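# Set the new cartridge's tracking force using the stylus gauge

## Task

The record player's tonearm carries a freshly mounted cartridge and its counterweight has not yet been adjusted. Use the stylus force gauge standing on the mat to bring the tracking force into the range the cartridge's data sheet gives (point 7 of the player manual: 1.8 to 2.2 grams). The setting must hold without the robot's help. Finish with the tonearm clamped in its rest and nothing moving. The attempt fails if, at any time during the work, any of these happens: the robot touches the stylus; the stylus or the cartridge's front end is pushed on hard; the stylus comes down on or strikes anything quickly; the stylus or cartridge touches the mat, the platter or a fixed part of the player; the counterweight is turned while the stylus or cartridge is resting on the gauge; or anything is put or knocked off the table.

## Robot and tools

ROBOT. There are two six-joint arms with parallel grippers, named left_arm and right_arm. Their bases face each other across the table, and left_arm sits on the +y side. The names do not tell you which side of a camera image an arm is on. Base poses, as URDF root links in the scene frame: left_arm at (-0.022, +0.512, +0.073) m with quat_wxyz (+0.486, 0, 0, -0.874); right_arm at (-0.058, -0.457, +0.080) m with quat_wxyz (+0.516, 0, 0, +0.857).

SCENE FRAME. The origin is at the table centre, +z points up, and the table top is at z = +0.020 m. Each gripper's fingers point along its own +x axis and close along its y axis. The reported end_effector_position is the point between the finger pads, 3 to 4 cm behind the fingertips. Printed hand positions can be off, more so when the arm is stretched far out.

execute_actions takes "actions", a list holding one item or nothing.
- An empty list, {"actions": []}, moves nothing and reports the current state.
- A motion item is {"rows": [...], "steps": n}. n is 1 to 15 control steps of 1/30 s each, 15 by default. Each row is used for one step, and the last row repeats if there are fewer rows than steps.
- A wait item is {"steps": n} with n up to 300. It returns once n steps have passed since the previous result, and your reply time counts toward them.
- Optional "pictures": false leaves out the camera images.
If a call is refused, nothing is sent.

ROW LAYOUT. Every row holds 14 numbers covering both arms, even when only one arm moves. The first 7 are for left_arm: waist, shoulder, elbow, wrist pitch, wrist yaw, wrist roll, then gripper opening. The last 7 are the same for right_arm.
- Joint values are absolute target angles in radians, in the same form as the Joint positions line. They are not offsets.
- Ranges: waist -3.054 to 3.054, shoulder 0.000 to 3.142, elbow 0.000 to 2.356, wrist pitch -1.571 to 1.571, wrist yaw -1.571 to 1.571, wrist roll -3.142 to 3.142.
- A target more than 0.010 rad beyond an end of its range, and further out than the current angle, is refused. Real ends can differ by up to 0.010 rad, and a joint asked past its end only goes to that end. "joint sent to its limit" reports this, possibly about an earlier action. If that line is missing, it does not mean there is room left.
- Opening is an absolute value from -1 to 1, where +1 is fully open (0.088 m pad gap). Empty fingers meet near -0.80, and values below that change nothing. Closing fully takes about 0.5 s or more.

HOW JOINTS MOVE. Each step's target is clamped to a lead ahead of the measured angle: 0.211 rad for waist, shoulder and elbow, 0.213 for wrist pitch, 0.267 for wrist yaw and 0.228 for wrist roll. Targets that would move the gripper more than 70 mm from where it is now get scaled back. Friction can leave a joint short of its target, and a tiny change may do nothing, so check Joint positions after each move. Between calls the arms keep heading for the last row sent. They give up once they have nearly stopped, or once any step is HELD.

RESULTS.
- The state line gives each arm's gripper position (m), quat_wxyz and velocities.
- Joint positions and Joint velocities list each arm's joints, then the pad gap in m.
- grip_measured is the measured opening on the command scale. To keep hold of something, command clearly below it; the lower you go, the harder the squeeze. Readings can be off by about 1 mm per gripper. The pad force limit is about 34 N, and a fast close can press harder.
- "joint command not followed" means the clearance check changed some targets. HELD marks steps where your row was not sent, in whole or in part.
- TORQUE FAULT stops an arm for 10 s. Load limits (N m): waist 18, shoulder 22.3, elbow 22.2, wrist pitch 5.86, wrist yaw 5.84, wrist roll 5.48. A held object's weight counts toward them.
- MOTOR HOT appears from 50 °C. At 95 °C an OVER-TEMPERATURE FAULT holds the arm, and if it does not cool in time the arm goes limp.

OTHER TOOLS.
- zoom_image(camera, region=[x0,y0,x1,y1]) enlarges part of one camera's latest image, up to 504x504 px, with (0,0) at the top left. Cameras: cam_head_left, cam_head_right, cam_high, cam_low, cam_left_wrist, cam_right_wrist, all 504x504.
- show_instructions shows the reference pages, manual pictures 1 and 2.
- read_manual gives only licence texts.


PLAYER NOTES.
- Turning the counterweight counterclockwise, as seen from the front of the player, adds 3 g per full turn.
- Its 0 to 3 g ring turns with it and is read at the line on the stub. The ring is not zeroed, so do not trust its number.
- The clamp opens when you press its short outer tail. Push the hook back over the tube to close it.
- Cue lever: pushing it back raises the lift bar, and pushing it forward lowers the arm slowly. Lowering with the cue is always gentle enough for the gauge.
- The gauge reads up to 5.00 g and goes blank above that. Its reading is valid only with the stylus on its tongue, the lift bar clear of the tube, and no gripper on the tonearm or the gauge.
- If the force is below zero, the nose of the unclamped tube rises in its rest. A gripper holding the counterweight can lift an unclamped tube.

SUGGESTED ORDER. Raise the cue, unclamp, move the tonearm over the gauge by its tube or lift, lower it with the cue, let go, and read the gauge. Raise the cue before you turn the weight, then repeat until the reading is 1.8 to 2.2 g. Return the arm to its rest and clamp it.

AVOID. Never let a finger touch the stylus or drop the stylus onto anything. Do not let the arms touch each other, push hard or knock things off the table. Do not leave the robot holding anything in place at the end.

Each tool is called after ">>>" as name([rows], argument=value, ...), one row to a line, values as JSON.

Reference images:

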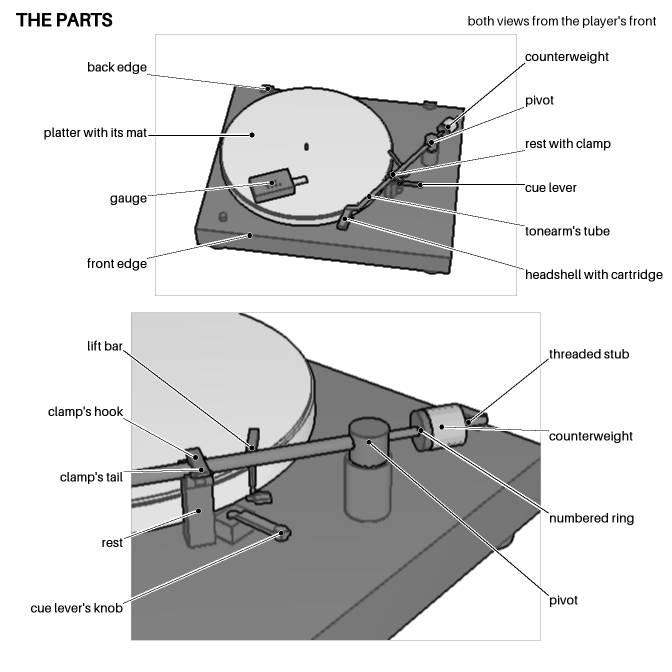

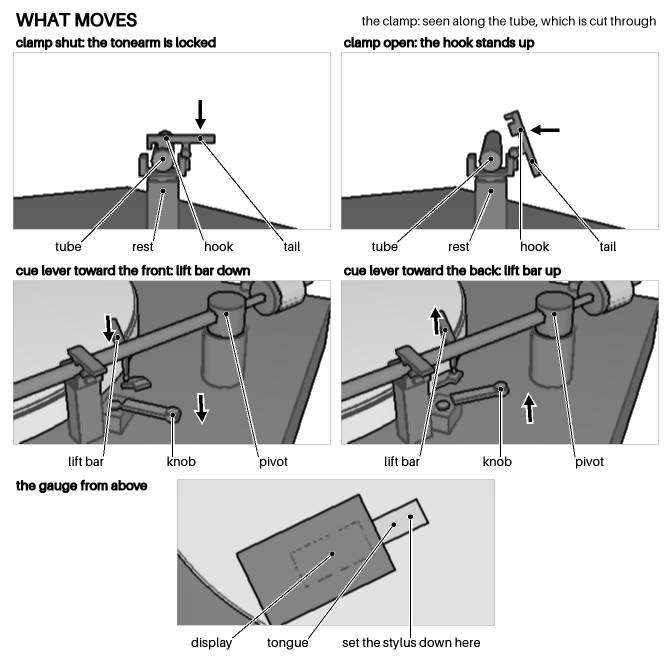

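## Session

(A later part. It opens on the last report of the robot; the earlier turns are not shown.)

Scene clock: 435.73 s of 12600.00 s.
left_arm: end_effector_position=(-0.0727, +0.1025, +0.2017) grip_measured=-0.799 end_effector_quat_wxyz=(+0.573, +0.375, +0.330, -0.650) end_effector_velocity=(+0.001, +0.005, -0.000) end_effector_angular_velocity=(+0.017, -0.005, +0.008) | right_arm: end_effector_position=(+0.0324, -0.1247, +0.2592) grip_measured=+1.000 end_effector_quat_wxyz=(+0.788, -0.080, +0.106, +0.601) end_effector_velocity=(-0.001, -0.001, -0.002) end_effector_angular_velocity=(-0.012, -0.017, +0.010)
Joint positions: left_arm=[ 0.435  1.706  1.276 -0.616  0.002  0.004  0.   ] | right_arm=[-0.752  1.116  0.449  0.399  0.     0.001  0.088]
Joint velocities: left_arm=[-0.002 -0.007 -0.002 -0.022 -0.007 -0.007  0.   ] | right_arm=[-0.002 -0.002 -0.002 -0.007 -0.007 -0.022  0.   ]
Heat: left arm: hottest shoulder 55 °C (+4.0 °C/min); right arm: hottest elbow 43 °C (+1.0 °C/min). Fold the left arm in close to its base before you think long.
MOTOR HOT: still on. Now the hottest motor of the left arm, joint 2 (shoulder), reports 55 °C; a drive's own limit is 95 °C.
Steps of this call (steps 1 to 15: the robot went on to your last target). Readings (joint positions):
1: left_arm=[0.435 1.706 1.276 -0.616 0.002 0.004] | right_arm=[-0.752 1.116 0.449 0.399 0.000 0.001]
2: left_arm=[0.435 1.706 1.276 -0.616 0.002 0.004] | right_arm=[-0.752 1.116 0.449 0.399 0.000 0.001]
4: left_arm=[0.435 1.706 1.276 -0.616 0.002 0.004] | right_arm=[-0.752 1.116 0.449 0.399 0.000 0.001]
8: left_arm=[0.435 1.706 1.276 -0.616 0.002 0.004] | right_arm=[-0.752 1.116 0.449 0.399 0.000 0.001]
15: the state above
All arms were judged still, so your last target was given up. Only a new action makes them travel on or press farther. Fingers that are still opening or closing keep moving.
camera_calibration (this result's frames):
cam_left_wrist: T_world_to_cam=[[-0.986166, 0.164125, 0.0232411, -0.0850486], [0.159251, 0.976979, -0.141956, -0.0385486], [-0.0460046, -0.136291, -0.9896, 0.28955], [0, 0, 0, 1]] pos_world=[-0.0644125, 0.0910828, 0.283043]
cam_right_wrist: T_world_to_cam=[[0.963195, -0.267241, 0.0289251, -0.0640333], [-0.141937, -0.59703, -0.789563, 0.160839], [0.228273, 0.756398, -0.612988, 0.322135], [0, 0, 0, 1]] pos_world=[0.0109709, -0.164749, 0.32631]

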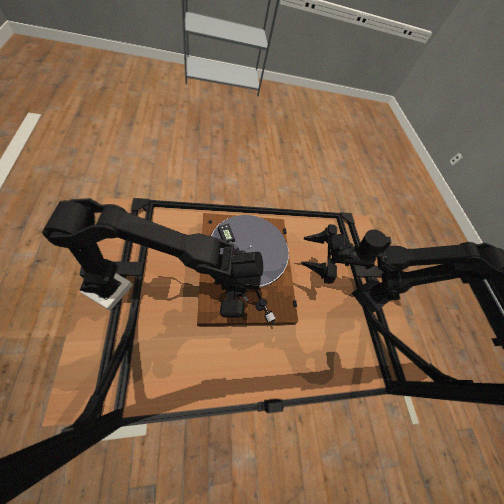

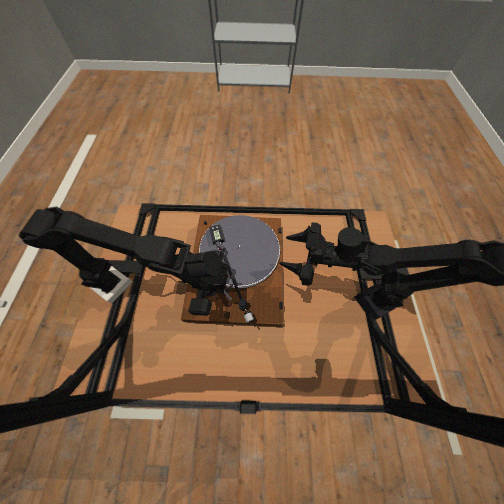

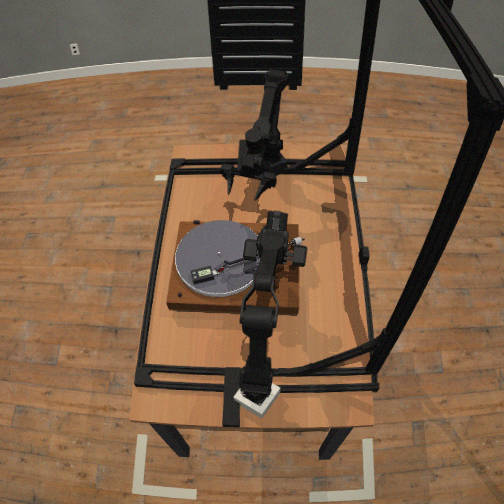

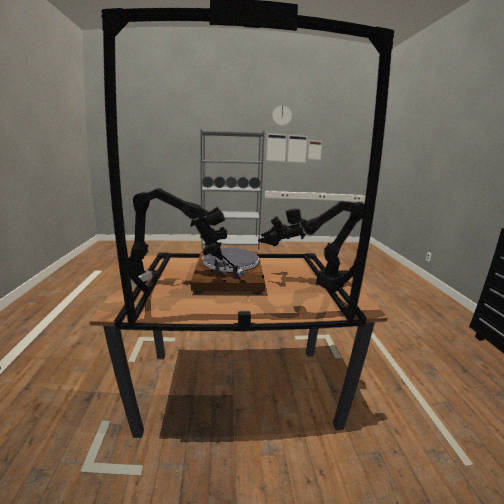

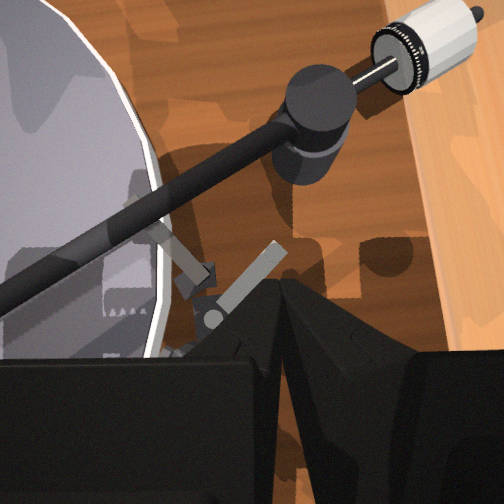

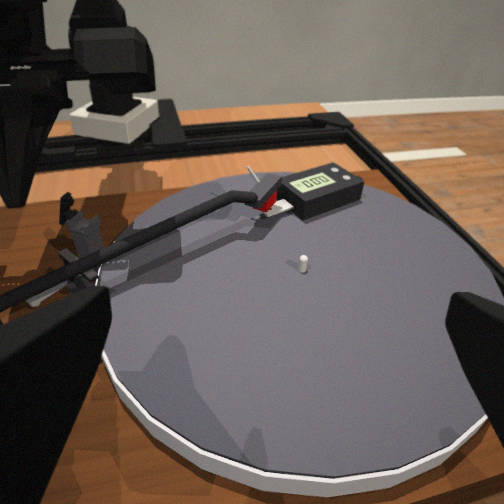

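>>> execute_actions([
  {"rows": [[0.437,1.722,1.272,-0.597,0,0,-0.85, -0.754,1.119,0.458,0.401,0,0,1],[0.438,1.738,1.270,-0.579,0,0,-0.85, -0.754,1.119,0.458,0.401,0,0,1],[0.439,1.754,1.267,-0.56,0,0,-0.85, -0.754,1.119,0.458,0.401,0,0,1],[0.440,1.771,1.265,-0.541,0,0,-0.85, -0.754,1.119,0.458,0.401,0,0,1],[0.441,1.787,1.262,-0.523,0,0,-0.85, -0.754,1.119,0.458,0.401,0,0,1],[0.443,1.803,1.26,-0.504,0,0,-0.85, -0.754,1.119,0.458,0.401,0,0,1],[0.444,1.819,1.258,-0.486,0,0,-0.85, -0.754,1.119,0.458,0.401,0,0,1],[0.445,1.835,1.255,-0.467,0,0,-0.85, -0.754,1.119,0.458,0.401,0,0,1],[0.447,1.852,1.253,-0.449,0,0,-0.85, -0.754,1.119,0.458,0.401,0,0,1],[0.448,1.8676,1.2505,-0.4301,0,0,-0.85, -0.754,1.119,0.458,0.401,0,0,1]], "steps": 15},
], pictures=false)

>>> execute_actions([
  {"steps": 15},
])

Scene clock: 448.80 s of 12600.00 s.
left_arm: end_effector_position=(-0.0716, +0.0746, +0.1503) grip_measured=-0.799 end_effector_quat_wxyz=(+0.576, +0.374, +0.333, -0.646) end_effector_velocity=(+0.000, -0.020, +0.000) end_effector_angular_velocity=(-0.092, -0.013, +0.002) | right_arm: end_effector_position=(+0.0324, -0.1246, +0.2593) grip_measured=+1.000 end_effector_quat_wxyz=(+0.788, -0.080, +0.106, +0.601) end_effector_velocity=(-0.001, -0.001, -0.002) end_effector_angular_velocity=(-0.008, -0.003, +0.007)
Joint positions: left_arm=[ 0.445  1.862  1.256 -0.442  0.001  0.004  0.   ] | right_arm=[-0.752  1.116  0.45   0.399  0.     0.001  0.088]
Joint velocities: left_arm=[-0.002  0.022 -0.012  0.125 -0.022  0.007  0.   ] | right_arm=[-0.002 -0.002 -0.002 -0.007 -0.007 -0.007  0.   ]
Heat: left arm: hottest shoulder 54 °C (+2.0 °C/min); right arm: hottest elbow 43 °C (+1.0 °C/min). Fold the left arm in close to its base before you think long.
MOTOR HOT: still on. Now the hottest motor of the left arm, joint 2 (shoulder), reports 54 °C; a drive's own limit is 95 °C.
Steps of this call (steps 1 to 90: nothing new was sent; then 9.57 s passed at rest; steps 91 to 105: all 15 steps of this action). Readings (joint positions):
91: left_arm=[0.435 1.707 1.276 -0.614 0.002 0.004] | right_arm=[-0.752 1.116 0.450 0.399 0.000 0.001]
92: left_arm=[0.435 1.710 1.276 -0.606 0.002 0.004] | right_arm=[-0.752 1.116 0.450 0.399 0.000 0.001]
94: left_arm=[0.435 1.725 1.276 -0.576 0.002 0.004] | right_arm=[-0.752 1.116 0.450 0.399 0.000 0.001]
98: left_arm=[0.438 1.784 1.273 -0.511 0.002 0.004] | right_arm=[-0.752 1.116 0.450 0.399 0.000 0.001]
105: the state above

Scene clock: 449.30 s of 12600.00 s.
left_arm: end_effector_position=(-0.0718, +0.0727, +0.1511) grip_measured=-0.799 end_effector_quat_wxyz=(+0.578, +0.371, +0.330, -0.648) end_effector_velocity=(-0.002, +0.002, -0.001) end_effector_angular_velocity=(+0.008, +0.009, +0.000) | right_arm: end_effector_position=(+0.0324, -0.1246, +0.2593) grip_measured=+1.000 end_effector_quat_wxyz=(+0.788, -0.080, +0.106, +0.601) end_effector_velocity=(-0.004, +0.001, +0.000) end_effector_angular_velocity=(-0.003, -0.001, +0.026)
Joint positions: left_arm=[ 0.445  1.862  1.256 -0.432  0.001  0.004  0.   ] | right_arm=[-0.752  1.116  0.45   0.399  0.     0.001  0.088]
Joint velocities: left_arm=[-0.002 -0.002 -0.002 -0.007  0.007 -0.007  0.   ] | right_arm=[ 0.002 -0.002  0.002 -0.007 -0.022 -0.007  0.   ]
Heat: left arm: hottest shoulder 54 °C (+2.0 °C/min); right arm: hottest elbow 43 °C (+1.0 °C/min). Fold the left arm in close to its base before you think long.
MOTOR HOT: still on. Now the hottest motor of the left arm, joint 2 (shoulder), reports 54 °C; a drive's own limit is 95 °C.
Steps of this call (steps 1 to 15: the robot went on to your last target). Readings (joint positions):
1: left_arm=[0.445 1.862 1.256 -0.438 0.001 0.004] | right_arm=[-0.752 1.116 0.450 0.399 0.000 0.001]
2: left_arm=[0.445 1.862 1.256 -0.434 0.001 0.004] | right_arm=[-0.752 1.116 0.450 0.399 0.000 0.001]
4: left_arm=[0.445 1.862 1.256 -0.433 0.001 0.004] | right_arm=[-0.752 1.116 0.450 0.399 0.000 0.001]
8: left_arm=[0.445 1.862 1.256 -0.433 0.001 0.004] | right_arm=[-0.752 1.116 0.450 0.399 0.000 0.001]
15: the state above
camera_calibration (this result's frames):
cam_left_wrist: T_world_to_cam=[[-0.987799, 0.154139, 0.0222352, -0.0773353], [0.149143, 0.977395, -0.149849, -0.0162846], [-0.0448301, -0.144704, -0.988459, 0.236042], [0, 0, 0, 1]] pos_world=[-0.0633812, 0.0619931, 0.232597]
cam_right_wrist: T_world_to_cam=[[0.963209, -0.267152, 0.0292912, -0.0641222], [-0.141517, -0.59683, -0.789789, 0.16108], [0.228476, 0.756587, -0.612679, 0.322126], [0, 0, 0, 1]] pos_world=[0.0109606, -0.16471, 0.326457]

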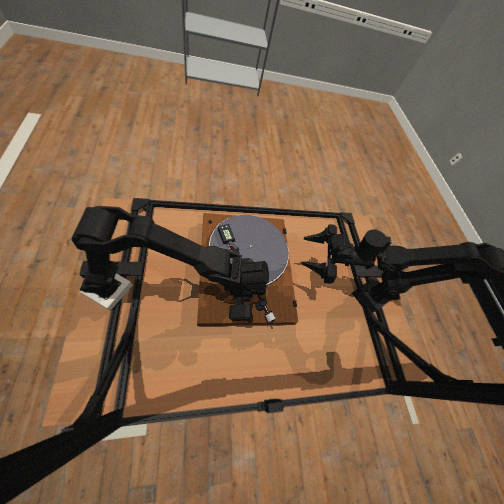

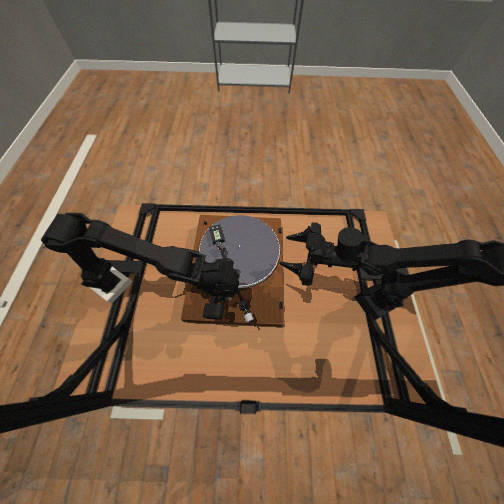

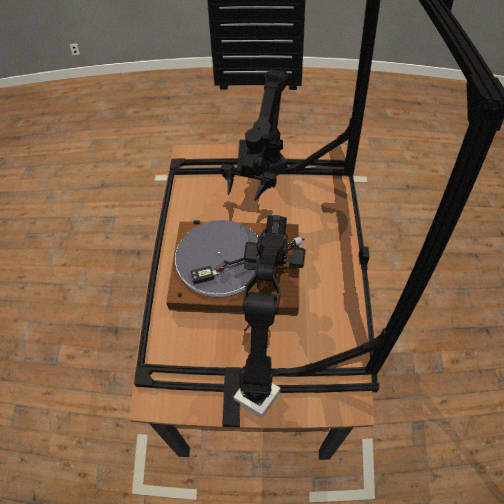

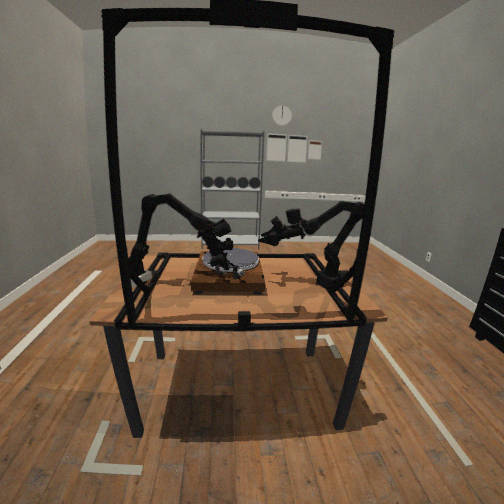

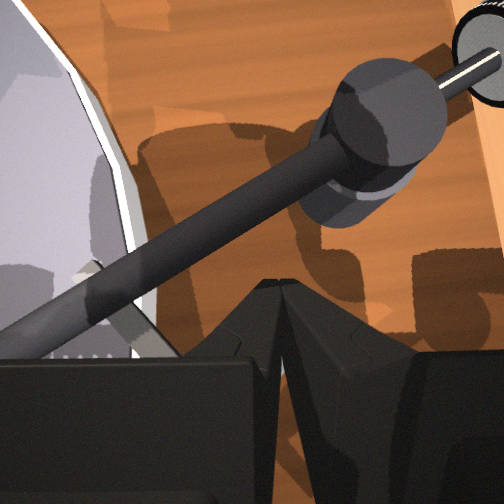

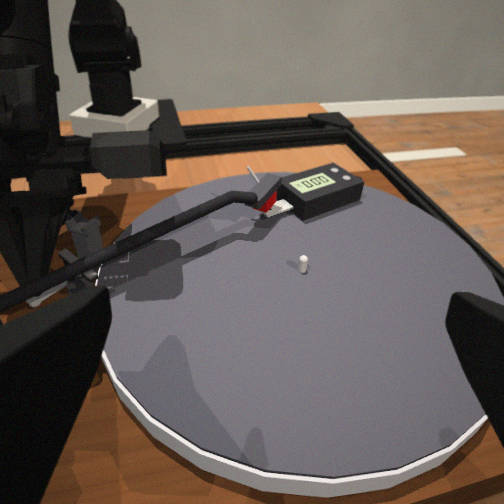

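>>> execute_actions([
  {"rows": [[0.440,1.8676,1.2505,-0.43,0,0,-0.85, -0.754,1.119,0.458,0.401,0,0,1],[0.436,1.8676,1.2505,-0.43,0,0,-0.85, -0.754,1.119,0.458,0.401,0,0,1],[0.432,1.8676,1.2505,-0.43,0,0,-0.85, -0.754,1.119,0.458,0.401,0,0,1],[0.429,1.8676,1.2505,-0.43,0,0,-0.85, -0.754,1.119,0.458,0.401,0,0,1],[0.429,1.8676,1.2505,-0.43,0,0,-0.85, -0.754,1.119,0.458,0.401,0,0,1],[0.429,1.872,1.245,-0.423,0,0,-0.85, -0.754,1.119,0.458,0.401,0,0,1],[0.429,1.876,1.24,-0.417,0,0,-0.85, -0.754,1.119,0.458,0.401,0,0,1],[0.429,1.88,1.235,-0.41,0,0,-0.85, -0.754,1.119,0.458,0.401,0,0,1],[0.429,1.884,1.23,-0.404,0,0,-0.85, -0.754,1.119,0.458,0.401,0,0,1],[0.429,1.887,1.226,-0.398,0,0,-0.85, -0.754,1.119,0.458,0.401,0,0,1]], "steps": 15},
], pictures=false)

>>> execute_actions([
  {"steps": 15},
])

>>> zoom_image(camera="cam_low", region=[190, 225, 270, 290])

>>> zoom_image(camera="cam_right_wrist", region=[0, 130, 200, 320])

Scene clock: 467.80 s of 12600.00 s.
left_arm: end_effector_position=(-0.0780, +0.0710, +0.1457) grip_measured=-0.799 end_effector_quat_wxyz=(+0.575, +0.370, +0.324, -0.654) end_effector_velocity=(-0.004, +0.003, -0.002) end_effector_angular_velocity=(+0.006, +0.030, +0.005) | right_arm: end_effector_position=(+0.0324, -0.1245, +0.2594) grip_measured=+1.000 end_effector_quat_wxyz=(+0.788, -0.080, +0.106, +0.601) end_effector_velocity=(-0.003, -0.000, -0.002) end_effector_angular_velocity=(-0.015, -0.027, +0.028)
Joint positions: left_arm=[ 0.431  1.874  1.243 -0.398  0.001  0.004  0.   ] | right_arm=[-0.752  1.116  0.45   0.399  0.     0.001  0.088]
Joint velocities: left_arm=[-0.002 -0.002 -0.012  0.007  0.022 -0.022  0.   ] | right_arm=[-0.002 -0.002 -0.002 -0.007 -0.022 -0.037  0.   ]
Heat: left arm: hottest shoulder 53 °C (-1.0 °C/min); right arm: hottest elbow 43 °C (+0.0 °C/min). Fold the left arm in close to its base before you think long.
MOTOR HOT: still on. Now the hottest motor of the left arm, joint 2 (shoulder), reports 53 °C; a drive's own limit is 95 °C.
Steps of this call (steps 1 to 15: the robot went on to your last target; steps 16 to 90: nothing new was sent; then 15.00 s passed at rest; steps 91 to 105: all 15 steps of this action). Readings (joint positions):
91: left_arm=[0.445 1.863 1.256 -0.432 0.001 0.004] | right_arm=[-0.752 1.116 0.450 0.399 0.000 0.001]
92: left_arm=[0.445 1.863 1.256 -0.432 0.001 0.004] | right_arm=[-0.752 1.116 0.450 0.399 0.000 0.001]
94: left_arm=[0.442 1.863 1.256 -0.432 0.001 0.004] | right_arm=[-0.752 1.116 0.450 0.399 0.000 0.001]
98: left_arm=[0.432 1.864 1.253 -0.422 0.001 0.004] | right_arm=[-0.752 1.116 0.450 0.399 0.000 0.001]
105: the state above

Scene clock: 468.30 s of 12600.00 s.
left_arm: end_effector_position=(-0.0781, +0.0708, +0.1456) grip_measured=-0.799 end_effector_quat_wxyz=(+0.575, +0.370, +0.324, -0.654) end_effector_velocity=(+0.001, +0.005, -0.002) end_effector_angular_velocity=(+0.019, -0.025, -0.002) | right_arm: end_effector_position=(+0.0324, -0.1245, +0.2594) grip_measured=+1.000 end_effector_quat_wxyz=(+0.788, -0.080, +0.106, +0.601) end_effector_velocity=(+0.002, +0.000, +0.003) end_effector_angular_velocity=(+0.007, -0.022, +0.006)
Joint positions: left_arm=[ 0.431  1.874  1.242 -0.396  0.001  0.004  0.   ] | right_arm=[-0.752  1.116  0.45   0.399  0.     0.001  0.088]
Joint velocities: left_arm=[-0.007 -0.002 -0.002 -0.022 -0.022  0.007  0.   ] | right_arm=[-0.007 -0.002  0.002  0.007 -0.007 -0.022  0.   ]
Heat: left arm: hottest shoulder 53 °C (-1.0 °C/min); right arm: hottest elbow 43 °C (+0.0 °C/min). Fold the left arm in close to its base before you think long.
MOTOR HOT: still on. Now the hottest motor of the left arm, joint 2 (shoulder), reports 53 °C; a drive's own limit is 95 °C.
Steps of this call (steps 1 to 15: the robot went on to your last target). Readings (joint positions):
1: left_arm=[0.431 1.874 1.243 -0.398 0.001 0.004] | right_arm=[-0.752 1.116 0.450 0.399 0.000 0.001]
2: left_arm=[0.431 1.874 1.243 -0.397 0.001 0.004] | right_arm=[-0.752 1.116 0.450 0.399 0.000 0.001]
4: left_arm=[0.431 1.874 1.243 -0.397 0.001 0.004] | right_arm=[-0.752 1.116 0.450 0.399 0.000 0.001]
8: left_arm=[0.431 1.874 1.242 -0.396 0.001 0.004] | right_arm=[-0.752 1.116 0.450 0.399 0.000 0.001]
15: the state above
All arms were judged still, so your last target was given up. Only a new action makes them travel on or press farther. Fingers that are still opening or closing keep moving.
camera_calibration (this result's frames):
cam_left_wrist: T_world_to_cam=[[-0.9856, 0.16773, 0.0214451, -0.0838216], [0.162204, 0.973637, -0.160379, -0.0115474], [-0.0477801, -0.154591, -0.986822, 0.230285], [0, 0, 0, 1]] pos_world=[-0.0697385, 0.0609024, 0.227196]
cam_right_wrist: T_world_to_cam=[[0.963209, -0.267152, 0.0292912, -0.0641231], [-0.141517, -0.59683, -0.789789, 0.16117], [0.228476, 0.756587, -0.612679, 0.322082], [0, 0, 0, 1]] pos_world=[0.0109844, -0.164622, 0.326501]

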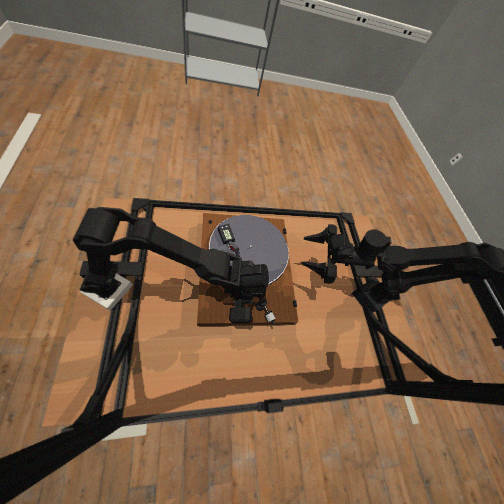

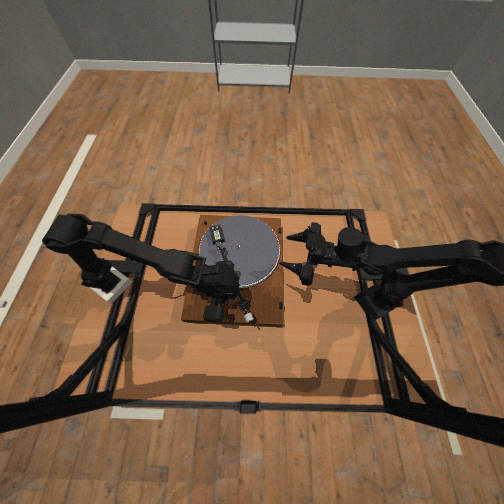

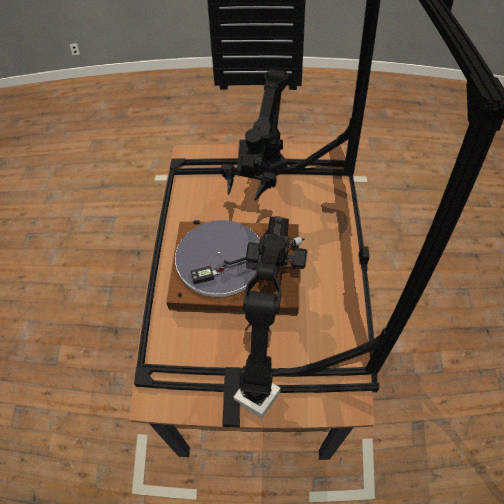

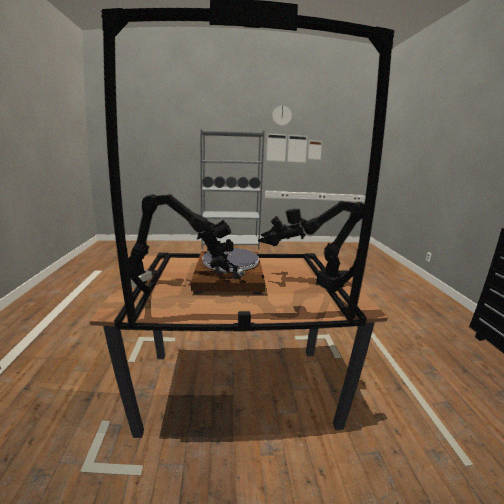

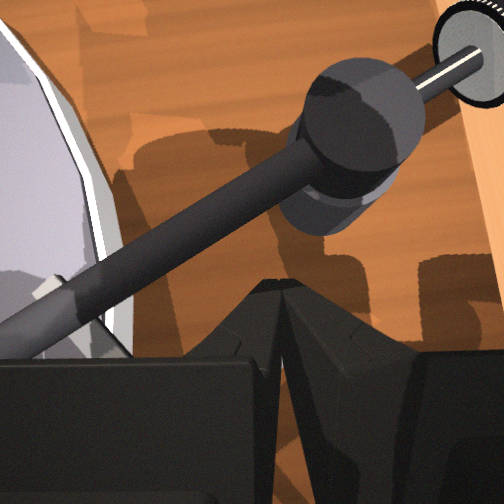

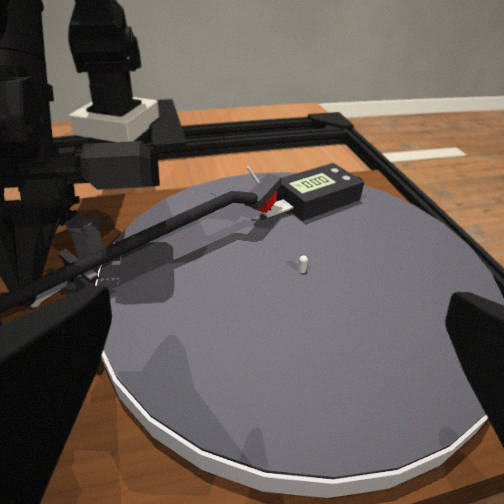

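Region (190, 225, 270, 290) of cam_low's 504x504 image, scaled by 6.300, with more detail than that image has; it fills the top 410 rows of this view, and the rest is white.

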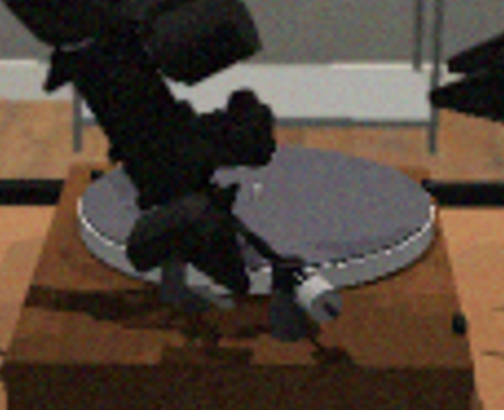

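Region (0, 130, 200, 320) of cam_right_wrist's 504x504 image, scaled by 2.520, with more detail than that image has; it fills the top 479 rows of this view, and the rest is white.

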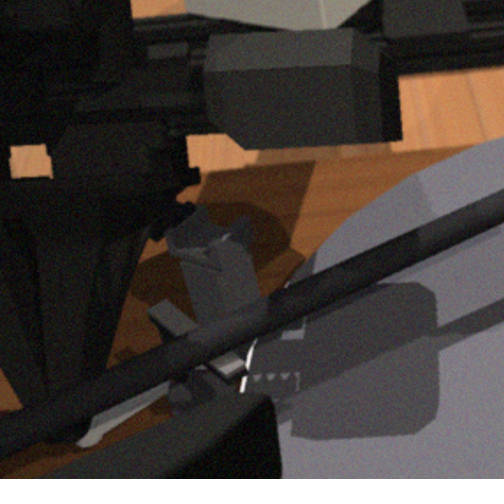

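>>> execute_actions([
  {"rows": [[0.431,1.85,1.25,-0.43,0,0,-0.85, -0.754,1.119,0.458,0.401,0,0,1],[0.431,1.82,1.255,-0.47,0,0,-0.85, -0.754,1.119,0.458,0.401,0,0,1],[0.431,1.79,1.26,-0.51,0,0,-0.85, -0.754,1.119,0.458,0.401,0,0,1],[0.431,1.76,1.265,-0.545,0,0,-0.85, -0.754,1.119,0.458,0.401,0,0,1],[0.431,1.73,1.27,-0.58,0,0,-0.85, -0.754,1.119,0.458,0.401,0,0,1],[0.431,1.70,1.274,-0.615,0,0,-0.85, -0.754,1.119,0.458,0.401,0,0,1],[0.431,1.65,1.3,-0.65,0,0,-0.85, -0.754,1.119,0.458,0.401,0,0,1]], "steps": 15},
], pictures=false)

>>> execute_actions([
  {"rows": [[0.2003,1.85,1.7122,-1.0713,-0.489,-1.175,-0.85, -0.754,1.119,0.458,0.401,0,0,1]], "steps": 15},
], pictures=false)

>>> execute_actions([
  {"rows": [[0.2003,2.0179,1.7122,-1.0713,-0.489,-1.175,-0.85, -0.754,1.119,0.458,0.401,0,0,1]], "steps": 15},
], pictures=false)

>>> execute_actions([
  {"rows": [[0.207,2.028,1.708,-1.058,-0.489,-1.175,-0.85, -0.754,1.119,0.458,0.401,0,0,1],[0.212,2.037,1.7035,-1.044,-0.489,-1.175,-0.85, -0.754,1.119,0.458,0.401,0,0,1],[0.218,2.046,1.699,-1.031,-0.489,-1.175,-0.85, -0.754,1.119,0.458,0.401,0,0,1],[0.223,2.055,1.695,-1.017,-0.489,-1.175,-0.85, -0.754,1.119,0.458,0.401,0,0,1],[0.229,2.064,1.69,-1.004,-0.489,-1.175,-0.85, -0.754,1.119,0.458,0.401,0,0,1],[0.234,2.073,1.686,-0.99,-0.489,-1.175,-0.85, -0.754,1.119,0.458,0.401,0,0,1],[0.24,2.082,1.682,-0.977,-0.489,-1.175,-0.85, -0.754,1.119,0.458,0.401,0,0,1],[0.245,2.091,1.677,-0.963,-0.489,-1.175,-0.85, -0.754,1.119,0.458,0.401,0,0,1],[0.251,2.10,1.673,-0.95,-0.489,-1.175,-0.85, -0.754,1.119,0.458,0.401,0,0,1],[0.256,2.112,1.6687,-0.9366,-0.489,-1.175,-0.85, -0.754,1.119,0.458,0.401,0,0,1]], "steps": 15},
], pictures=false)

>>> execute_actions([
  {"steps": 15},
])

Scene clock: 501.37 s of 12600.00 s.
left_arm: end_effector_position=(-0.0739, +0.1053, +0.2284) grip_measured=-0.799 end_effector_quat_wxyz=(+0.580, +0.360, +0.314, -0.660) end_effector_velocity=(+0.005, +0.023, -0.015) end_effector_angular_velocity=(+0.122, -0.030, +0.016) | right_arm: end_effector_position=(+0.0325, -0.1245, +0.2596) grip_measured=+1.000 end_effector_quat_wxyz=(+0.788, -0.080, +0.106, +0.601) end_effector_velocity=(-0.001, -0.001, -0.002) end_effector_angular_velocity=(-0.005, +0.011, +0.003)
Joint positions: left_arm=[ 0.431  1.649  1.297 -0.643  0.001  0.005  0.   ] | right_arm=[-0.752  1.116  0.45   0.4    0.     0.001  0.088]
Joint velocities: left_arm=[-0.002 -0.002 -0.002 -0.125 -0.022 -0.007  0.   ] | right_arm=[-0.002 -0.002 -0.002 -0.007 -0.007  0.007  0.   ]
Heat: left arm: hottest shoulder 51 °C (-3.0 °C/min); right arm: hottest elbow 43 °C (+0.0 °C/min). Fold the left arm in close to its base before you think long.
MOTOR HOT: still on. Now the hottest motor of the left arm, joint 2 (shoulder), reports 51 °C; a drive's own limit is 95 °C.
Steps of this call (steps 1 to 90: nothing new was sent; then 29.57 s passed at rest; steps 91 to 105: all 15 steps of this action). Readings (joint positions):
91: left_arm=[0.431 1.873 1.242 -0.397 0.001 0.004] | right_arm=[-0.752 1.116 0.450 0.400 0.000 0.001]
92: left_arm=[0.431 1.868 1.244 -0.406 0.001 0.005] | right_arm=[-0.752 1.116 0.450 0.400 0.000 0.001]
94: left_arm=[0.431 1.838 1.250 -0.470 0.001 0.006] | right_arm=[-0.752 1.116 0.450 0.400 0.000 0.001]
98: left_arm=[0.431 1.728 1.262 -0.598 0.001 0.005] | right_arm=[-0.752 1.116 0.450 0.400 0.000 0.001]
105: the state above

Scene clock: 501.87 s of 12600.00 s.
left_arm: end_effector_position=(-0.1011, +0.1005, +0.2666) grip_measured=-0.799 end_effector_quat_wxyz=(+0.794, +0.180, +0.435, -0.384) end_effector_velocity=(+0.007, +0.007, -0.011) end_effector_angular_velocity=(-0.585, +0.834, +1.645) | right_arm: end_effector_position=(+0.0325, -0.1245, +0.2596) grip_measured=+1.000 end_effector_quat_wxyz=(+0.788, -0.080, +0.106, +0.601) end_effector_velocity=(+0.001, -0.001, -0.003) end_effector_angular_velocity=(-0.017, -0.015, +0.006)
Joint positions: left_arm=[ 0.2    1.845  1.701 -1.068 -0.483 -0.978  0.   ] | right_arm=[-0.752  1.116  0.45   0.4    0.     0.001  0.088]
Joint velocities: left_arm=[-0.002  0.022 -0.002 -0.051 -0.037 -1.971  0.   ] | right_arm=[-0.007  0.002 -0.002 -0.007 -0.007 -0.022  0.   ]
Heat: left arm: hottest shoulder 51 °C (-3.0 °C/min); right arm: hottest elbow 43 °C (+0.0 °C/min). Fold the left arm in close to its base before you think long.
MOTOR HOT: still on. Now the hottest motor of the left arm, joint 2 (shoulder), reports 51 °C; a drive's own limit is 95 °C.
Steps of this call (steps 1 to 15: all 15 steps of this action). Readings (joint positions):
1: left_arm=[0.410 1.684 1.337 -0.714 -0.075 -0.054] | right_arm=[-0.752 1.116 0.450 0.400 0.000 0.001]
2: left_arm=[0.367 1.725 1.397 -0.775 -0.163 -0.124] | right_arm=[-0.752 1.116 0.450 0.400 0.000 0.001]
4: left_arm=[0.271 1.804 1.513 -0.886 -0.302 -0.252] | right_arm=[-0.752 1.116 0.450 0.400 0.000 0.001]
8: left_arm=[0.192 1.851 1.653 -1.025 -0.440 -0.515] | right_arm=[-0.752 1.116 0.450 0.400 0.000 0.001]
15: the state above

Scene clock: 502.37 s of 12600.00 s.
left_arm: end_effector_position=(-0.1041, +0.0906, +0.1978) grip_measured=-0.799 end_effector_quat_wxyz=(+0.812, +0.179, +0.469, -0.297) end_effector_velocity=(+0.001, +0.008, -0.002) end_effector_angular_velocity=(+0.028, +0.001, +0.015) | right_arm: end_effector_position=(+0.0325, -0.1245, +0.2596) grip_measured=+1.000 end_effector_quat_wxyz=(+0.788, -0.080, +0.106, +0.601) end_effector_velocity=(-0.001, -0.001, -0.002) end_effector_angular_velocity=(-0.011, -0.013, +0.020)
Joint positions: left_arm=[ 0.2    2.023  1.707 -1.072 -0.488 -1.17   0.   ] | right_arm=[-0.752  1.116  0.45   0.4    0.     0.001  0.088]
Joint velocities: left_arm=[-0.002 -0.002 -0.002 -0.037  0.007 -0.022  0.   ] | right_arm=[-0.007 -0.002 -0.002 -0.007 -0.022 -0.022  0.   ]
Heat: left arm: hottest shoulder 51 °C (-3.0 °C/min); right arm: hottest elbow 43 °C (+0.0 °C/min). Fold the left arm in close to its base before you think long.
MOTOR HOT: still on. Now the hottest motor of the left arm, joint 2 (shoulder), reports 51 °C; a drive's own limit is 95 °C.
Steps of this call (steps 1 to 15: all 15 steps of this action). Readings (joint positions):
1: left_arm=[0.200 1.869 1.703 -1.073 -0.486 -1.036] | right_arm=[-0.752 1.116 0.450 0.400 0.000 0.001]
2: left_arm=[0.200 1.890 1.712 -1.069 -0.490 -1.078] | right_arm=[-0.752 1.116 0.450 0.400 0.000 0.001]
4: left_arm=[0.200 1.944 1.718 -1.065 -0.491 -1.126] | right_arm=[-0.752 1.116 0.450 0.400 0.000 0.001]
8: left_arm=[0.200 2.024 1.709 -1.071 -0.487 -1.160] | right_arm=[-0.752 1.116 0.450 0.400 0.000 0.001]
15: the state above

Scene clock: 502.87 s of 12600.00 s.
left_arm: end_effector_position=(-0.0861, +0.0698, +0.1584) grip_measured=-0.799 end_effector_quat_wxyz=(+0.820, +0.161, +0.474, -0.277) end_effector_velocity=(+0.002, -0.000, -0.037) end_effector_angular_velocity=(+0.048, -0.006, +0.012) | right_arm: end_effector_position=(+0.0325, -0.1244, +0.2598) grip_measured=+1.000 end_effector_quat_wxyz=(+0.788, -0.080, +0.105, +0.601) end_effector_velocity=(+0.001, -0.002, -0.004) end_effector_angular_velocity=(-0.018, -0.019, -0.004)
Joint positions: left_arm=[ 0.255  2.108  1.675 -0.945 -0.488 -1.171  0.   ] | right_arm=[-0.752  1.116  0.451  0.4    0.     0.001  0.088]
Joint velocities: left_arm=[ 0.007  0.066 -0.037  0.051  0.007 -0.007  0.   ] | right_arm=[-0.002 -0.002 -0.007 -0.007  0.007 -0.022  0.   ]
Heat: left arm: hottest shoulder 51 °C (-3.0 °C/min); right arm: hottest elbow 43 °C (+0.0 °C/min). Fold the left arm in close to its base before you think long.
MOTOR HOT: still on. Now the hottest motor of the left arm, joint 2 (shoulder), reports 51 °C; a drive's own limit is 95 °C.
Steps of this call (steps 1 to 15: all 15 steps of this action). Readings (joint positions):
1: left_arm=[0.200 2.023 1.707 -1.071 -0.488 -1.170] | right_arm=[-0.752 1.116 0.450 0.400 0.000 0.001]
2: left_arm=[0.201 2.024 1.707 -1.066 -0.488 -1.170] | right_arm=[-0.752 1.116 0.450 0.400 0.000 0.001]
4: left_arm=[0.205 2.028 1.707 -1.043 -0.488 -1.170] | right_arm=[-0.752 1.116 0.450 0.400 0.000 0.001]
8: left_arm=[0.227 2.053 1.701 -0.995 -0.488 -1.170] | right_arm=[-0.752 1.116 0.450 0.400 0.000 0.001]
15: the state above

Scene clock: 503.37 s of 12600.00 s.
left_arm: end_effector_position=(-0.0863, +0.0687, +0.1579) grip_measured=-0.799 end_effector_quat_wxyz=(+0.820, +0.159, +0.474, -0.278) end_effector_velocity=(+0.000, +0.001, +0.002) end_effector_angular_velocity=(-0.003, -0.005, +0.005) | right_arm: end_effector_position=(+0.0325, -0.1244, +0.2597) grip_measured=+1.000 end_effector_quat_wxyz=(+0.788, -0.080, +0.106, +0.601) end_effector_velocity=(-0.001, -0.001, -0.003) end_effector_angular_velocity=(-0.018, -0.000, +0.007)
Joint positions: left_arm=[ 0.255  2.109  1.675 -0.938 -0.488 -1.171  0.   ] | right_arm=[-0.752  1.116  0.451  0.4    0.     0.001  0.088]
Joint velocities: left_arm=[-0.002 -0.002  0.002 -0.007 -0.007 -0.007  0.   ] | right_arm=[-0.002 -0.002  0.002 -0.022 -0.007 -0.007  0.   ]
Heat: left arm: hottest shoulder 51 °C (-3.0 °C/min); right arm: hottest elbow 43 °C (+0.0 °C/min). Fold the left arm in close to its base before you think long.
MOTOR HOT: still on. Now the hottest motor of the left arm, joint 2 (shoulder), reports 51 °C; a drive's own limit is 95 °C.
Steps of this call (steps 1 to 15: the robot went on to your last target). Readings (joint positions):
1: left_arm=[0.255 2.109 1.675 -0.943 -0.488 -1.171] | right_arm=[-0.752 1.116 0.451 0.400 0.000 0.001]
2: left_arm=[0.255 2.109 1.675 -0.942 -0.488 -1.171] | right_arm=[-0.752 1.116 0.451 0.400 0.000 0.001]
4: left_arm=[0.255 2.109 1.675 -0.939 -0.488 -1.171] | right_arm=[-0.752 1.116 0.451 0.400 0.000 0.001]
8: left_arm=[0.255 2.109 1.675 -0.939 -0.488 -1.171] | right_arm=[-0.752 1.116 0.451 0.400 0.000 0.001]
15: the state above
All arms were judged still, so your last target was given up. Only a new action makes them travel on or press farther. Fingers that are still opening or closing keep moving.
camera_calibration (this result's frames):
cam_left_wrist: T_world_to_cam=[[-0.637331, -0.770141, 0.0263109, 0.00184536], [-0.765057, 0.628302, -0.141153, -0.0654981], [0.0921767, -0.110091, -0.989638, 0.251081], [0, 0, 0, 1]] pos_world=[-0.0720775, 0.0702154, 0.239185]
cam_right_wrist: T_world_to_cam=[[0.963203, -0.267174, 0.0292879, -0.0641325], [-0.141359, -0.596249, -0.790256, 0.161696], [0.228599, 0.757037, -0.612076, 0.322019], [0, 0, 0, 1]] pos_world=[0.0110167, -0.164504, 0.32676]

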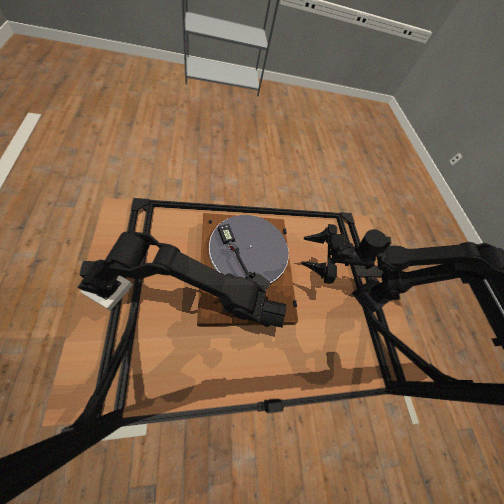

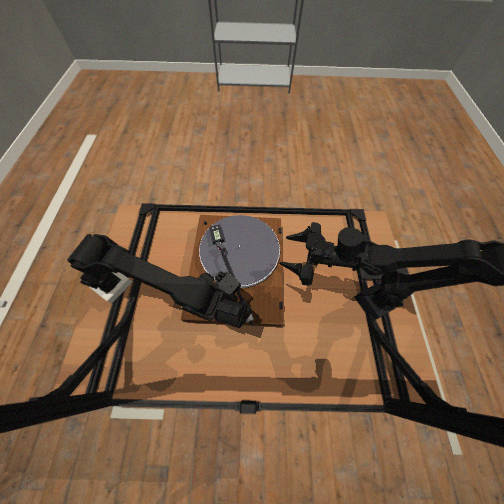

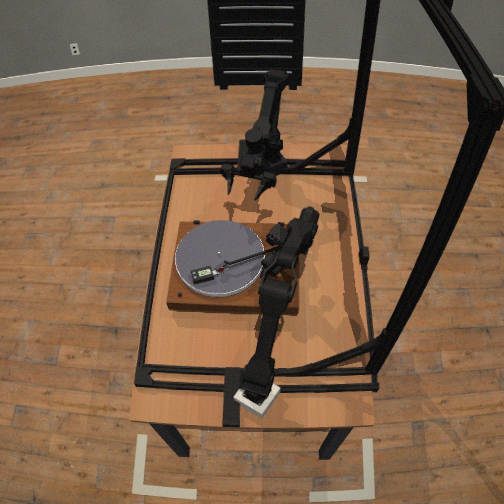

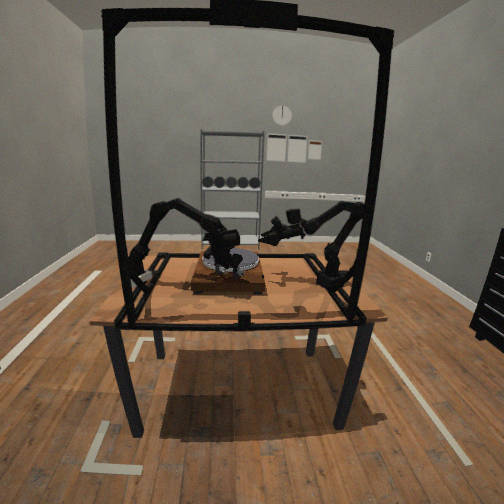

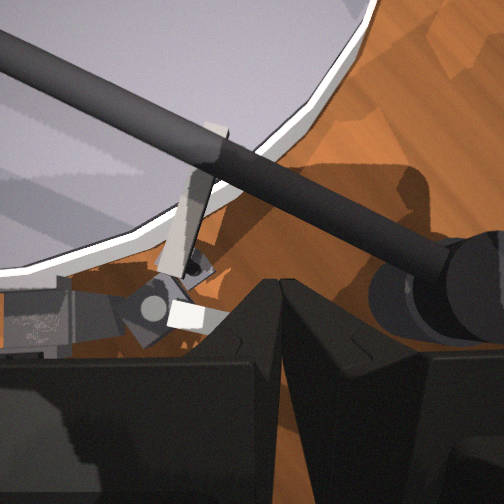

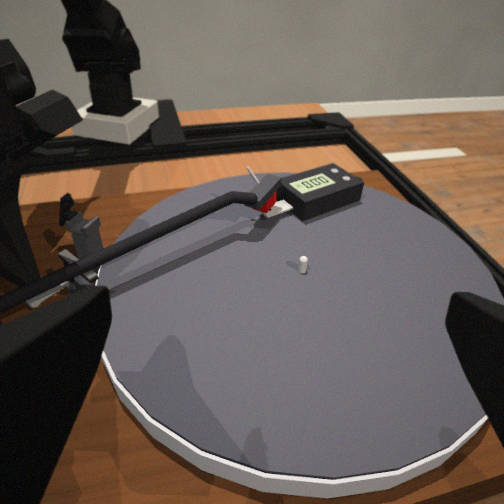

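>>> execute_actions([
  {"rows": [[0.256,2.115,1.662,-0.93,-0.489,-1.175,-0.85, -0.754,1.119,0.458,0.401,0,0,1],[0.256,2.117,1.657,-0.923,-0.489,-1.175,-0.85, -0.754,1.119,0.458,0.401,0,0,1],[0.256,2.119,1.652,-0.916,-0.489,-1.175,-0.85, -0.754,1.119,0.458,0.401,0,0,1],[0.256,2.121,1.647,-0.909,-0.489,-1.175,-0.85, -0.754,1.119,0.458,0.401,0,0,1],[0.256,2.123,1.642,-0.902,-0.489,-1.175,-0.85, -0.754,1.119,0.458,0.401,0,0,1],[0.256,2.125,1.637,-0.895,-0.489,-1.175,-0.85, -0.754,1.119,0.458,0.401,0,0,1],[0.256,2.127,1.632,-0.888,-0.489,-1.175,-0.85, -0.754,1.119,0.458,0.401,0,0,1],[0.256,2.129,1.627,-0.882,-0.489,-1.175,-0.85, -0.754,1.119,0.458,0.401,0,0,1]], "steps": 15},
], pictures=false)

>>> execute_actions([
  {"steps": 15},
])

Scene clock: 509.53 s of 12600.00 s.
left_arm: end_effector_position=(-0.0864, +0.0684, +0.1438) grip_measured=-0.799 end_effector_quat_wxyz=(+0.820, +0.159, +0.474, -0.278) end_effector_velocity=(+0.000, +0.000, -0.002) end_effector_angular_velocity=(-0.003, -0.005, +0.005) | right_arm: end_effector_position=(+0.0326, -0.1244, +0.2597) grip_measured=+1.000 end_effector_quat_wxyz=(+0.788, -0.080, +0.106, +0.601) end_effector_velocity=(+0.002, -0.001, +0.003) end_effector_angular_velocity=(+0.009, -0.012, -0.008)
Joint positions: left_arm=[ 0.255  2.121  1.636 -0.886 -0.488 -1.171  0.   ] | right_arm=[-0.753  1.116  0.451  0.4    0.     0.001  0.088]
Joint velocities: left_arm=[-0.002  0.002 -0.007  0.007 -0.007 -0.007  0.   ] | right_arm=[-0.002 -0.007 -0.002  0.007  0.007 -0.007  0.   ]
Heat: left arm: hottest shoulder 52 °C (-2.0 °C/min); right arm: hottest elbow 43 °C (+0.0 °C/min). Fold the left arm in close to its base before you think long.
MOTOR HOT: still on. Now the hottest motor of the left arm, joint 2 (shoulder), reports 52 °C; a drive's own limit is 95 °C.
Steps of this call (steps 1 to 90: nothing new was sent; then 2.67 s passed at rest; steps 91 to 105: all 15 steps of this action). Readings (joint positions):
91: left_arm=[0.255 2.110 1.674 -0.937 -0.488 -1.171] | right_arm=[-0.753 1.116 0.451 0.400 0.000 0.001]
92: left_arm=[0.255 2.110 1.673 -0.934 -0.488 -1.171] | right_arm=[-0.753 1.116 0.451 0.400 0.000 0.001]
94: left_arm=[0.255 2.110 1.667 -0.923 -0.488 -1.171] | right_arm=[-0.753 1.116 0.451 0.400 0.000 0.001]
98: left_arm=[0.255 2.113 1.649 -0.899 -0.488 -1.171] | right_arm=[-0.753 1.116 0.451 0.400 0.000 0.001]
105: the state above

Scene clock: 510.03 s of 12600.00 s.
left_arm: end_effector_position=(-0.0865, +0.0681, +0.1438) grip_measured=-0.799 end_effector_quat_wxyz=(+0.820, +0.158, +0.474, -0.279) end_effector_velocity=(+0.002, +0.000, +0.002) end_effector_angular_velocity=(-0.003, -0.005, +0.010) | right_arm: end_effector_position=(+0.0326, -0.1244, +0.2597) grip_measured=+1.000 end_effector_quat_wxyz=(+0.788, -0.080, +0.106, +0.601) end_effector_velocity=(-0.001, -0.001, -0.001) end_effector_angular_velocity=(-0.003, -0.019, +0.010)
Joint positions: left_arm=[ 0.255  2.121  1.636 -0.884 -0.488 -1.171  0.   ] | right_arm=[-0.753  1.116  0.451  0.4    0.     0.001  0.088]
Joint velocities: left_arm=[ 0.002 -0.002  0.002 -0.007 -0.007 -0.007  0.   ] | right_arm=[-0.002 -0.002 -0.007  0.007 -0.007 -0.022  0.   ]
Heat: left arm: hottest shoulder 52 °C (-2.0 °C/min); right arm: hottest elbow 43 °C (+0.0 °C/min). Fold the left arm in close to its base before you think long.
MOTOR HOT: still on. Now the hottest motor of the left arm, joint 2 (shoulder), reports 52 °C; a drive's own limit is 95 °C.
Steps of this call (steps 1 to 15: the robot went on to your last target). Readings (joint positions):
1: left_arm=[0.255 2.121 1.636 -0.885 -0.488 -1.171] | right_arm=[-0.753 1.116 0.451 0.400 0.000 0.001]
2: left_arm=[0.255 2.121 1.636 -0.885 -0.488 -1.171] | right_arm=[-0.753 1.116 0.451 0.400 0.000 0.001]
4: left_arm=[0.255 2.121 1.636 -0.884 -0.488 -1.171] | right_arm=[-0.753 1.116 0.451 0.400 0.000 0.001]
8: left_arm=[0.255 2.121 1.636 -0.884 -0.488 -1.171] | right_arm=[-0.753 1.116 0.451 0.400 0.000 0.001]
15: the state above
All arms were judged still, so your last target was given up. Only a new action makes them travel on or press farther. Fingers that are still opening or closing keep moving.
camera_calibration (this result's frames):
cam_left_wrist: T_world_to_cam=[[-0.637306, -0.77006, 0.0291321, 0.00128204], [-0.765185, 0.627889, -0.142292, -0.0670873], [0.0912813, -0.112975, -0.989396, 0.23723], [0, 0, 0, 1]] pos_world=[-0.0721718, 0.0699116, 0.225131]
cam_right_wrist: T_world_to_cam=[[0.963101, -0.267541, 0.0292879, -0.0643062], [-0.141586, -0.596195, -0.790256, 0.161708], [0.228887, 0.75695, -0.612076, 0.321996], [0, 0, 0, 1]] pos_world=[0.0111282, -0.16453, 0.32676]

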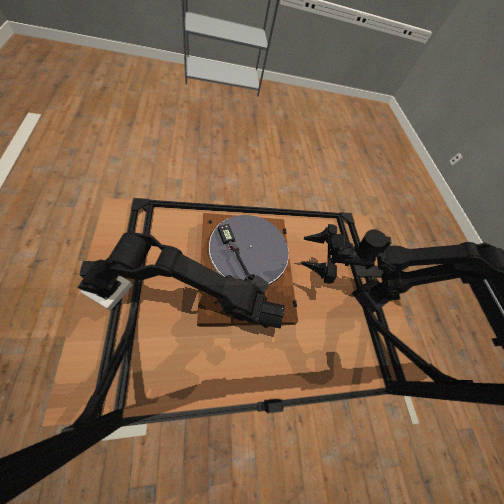

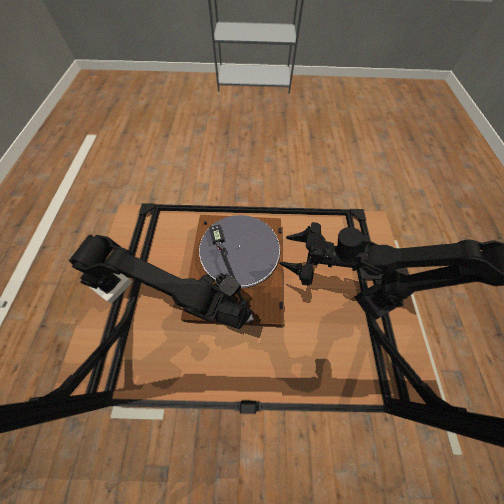

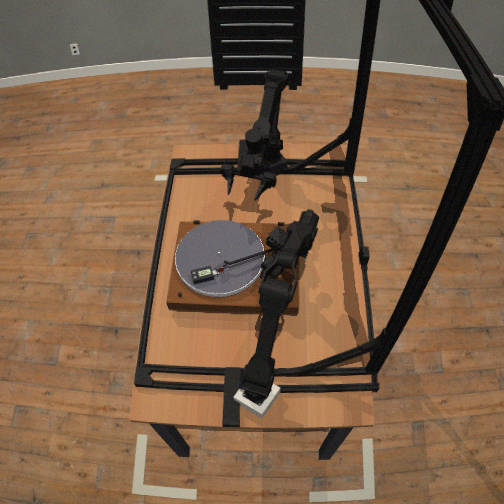

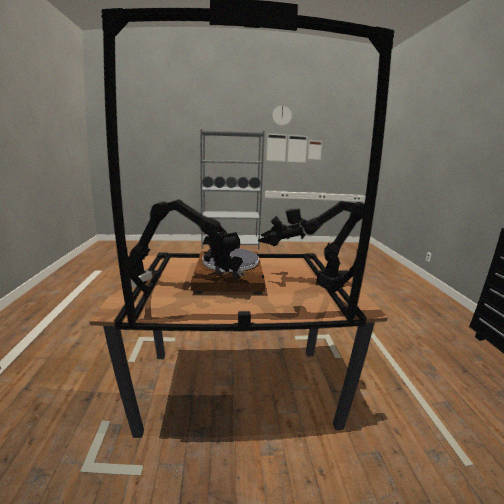

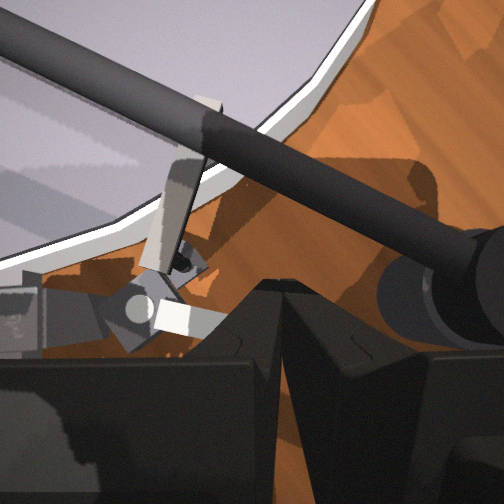

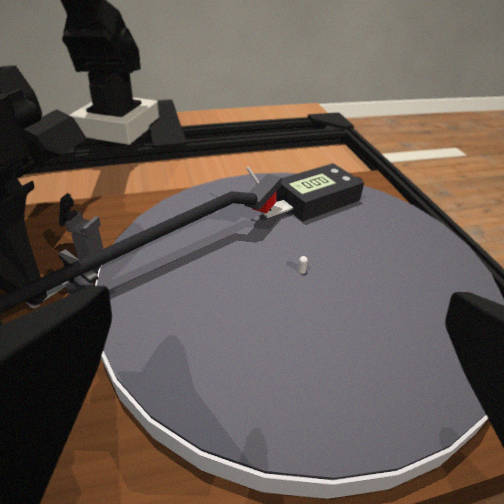

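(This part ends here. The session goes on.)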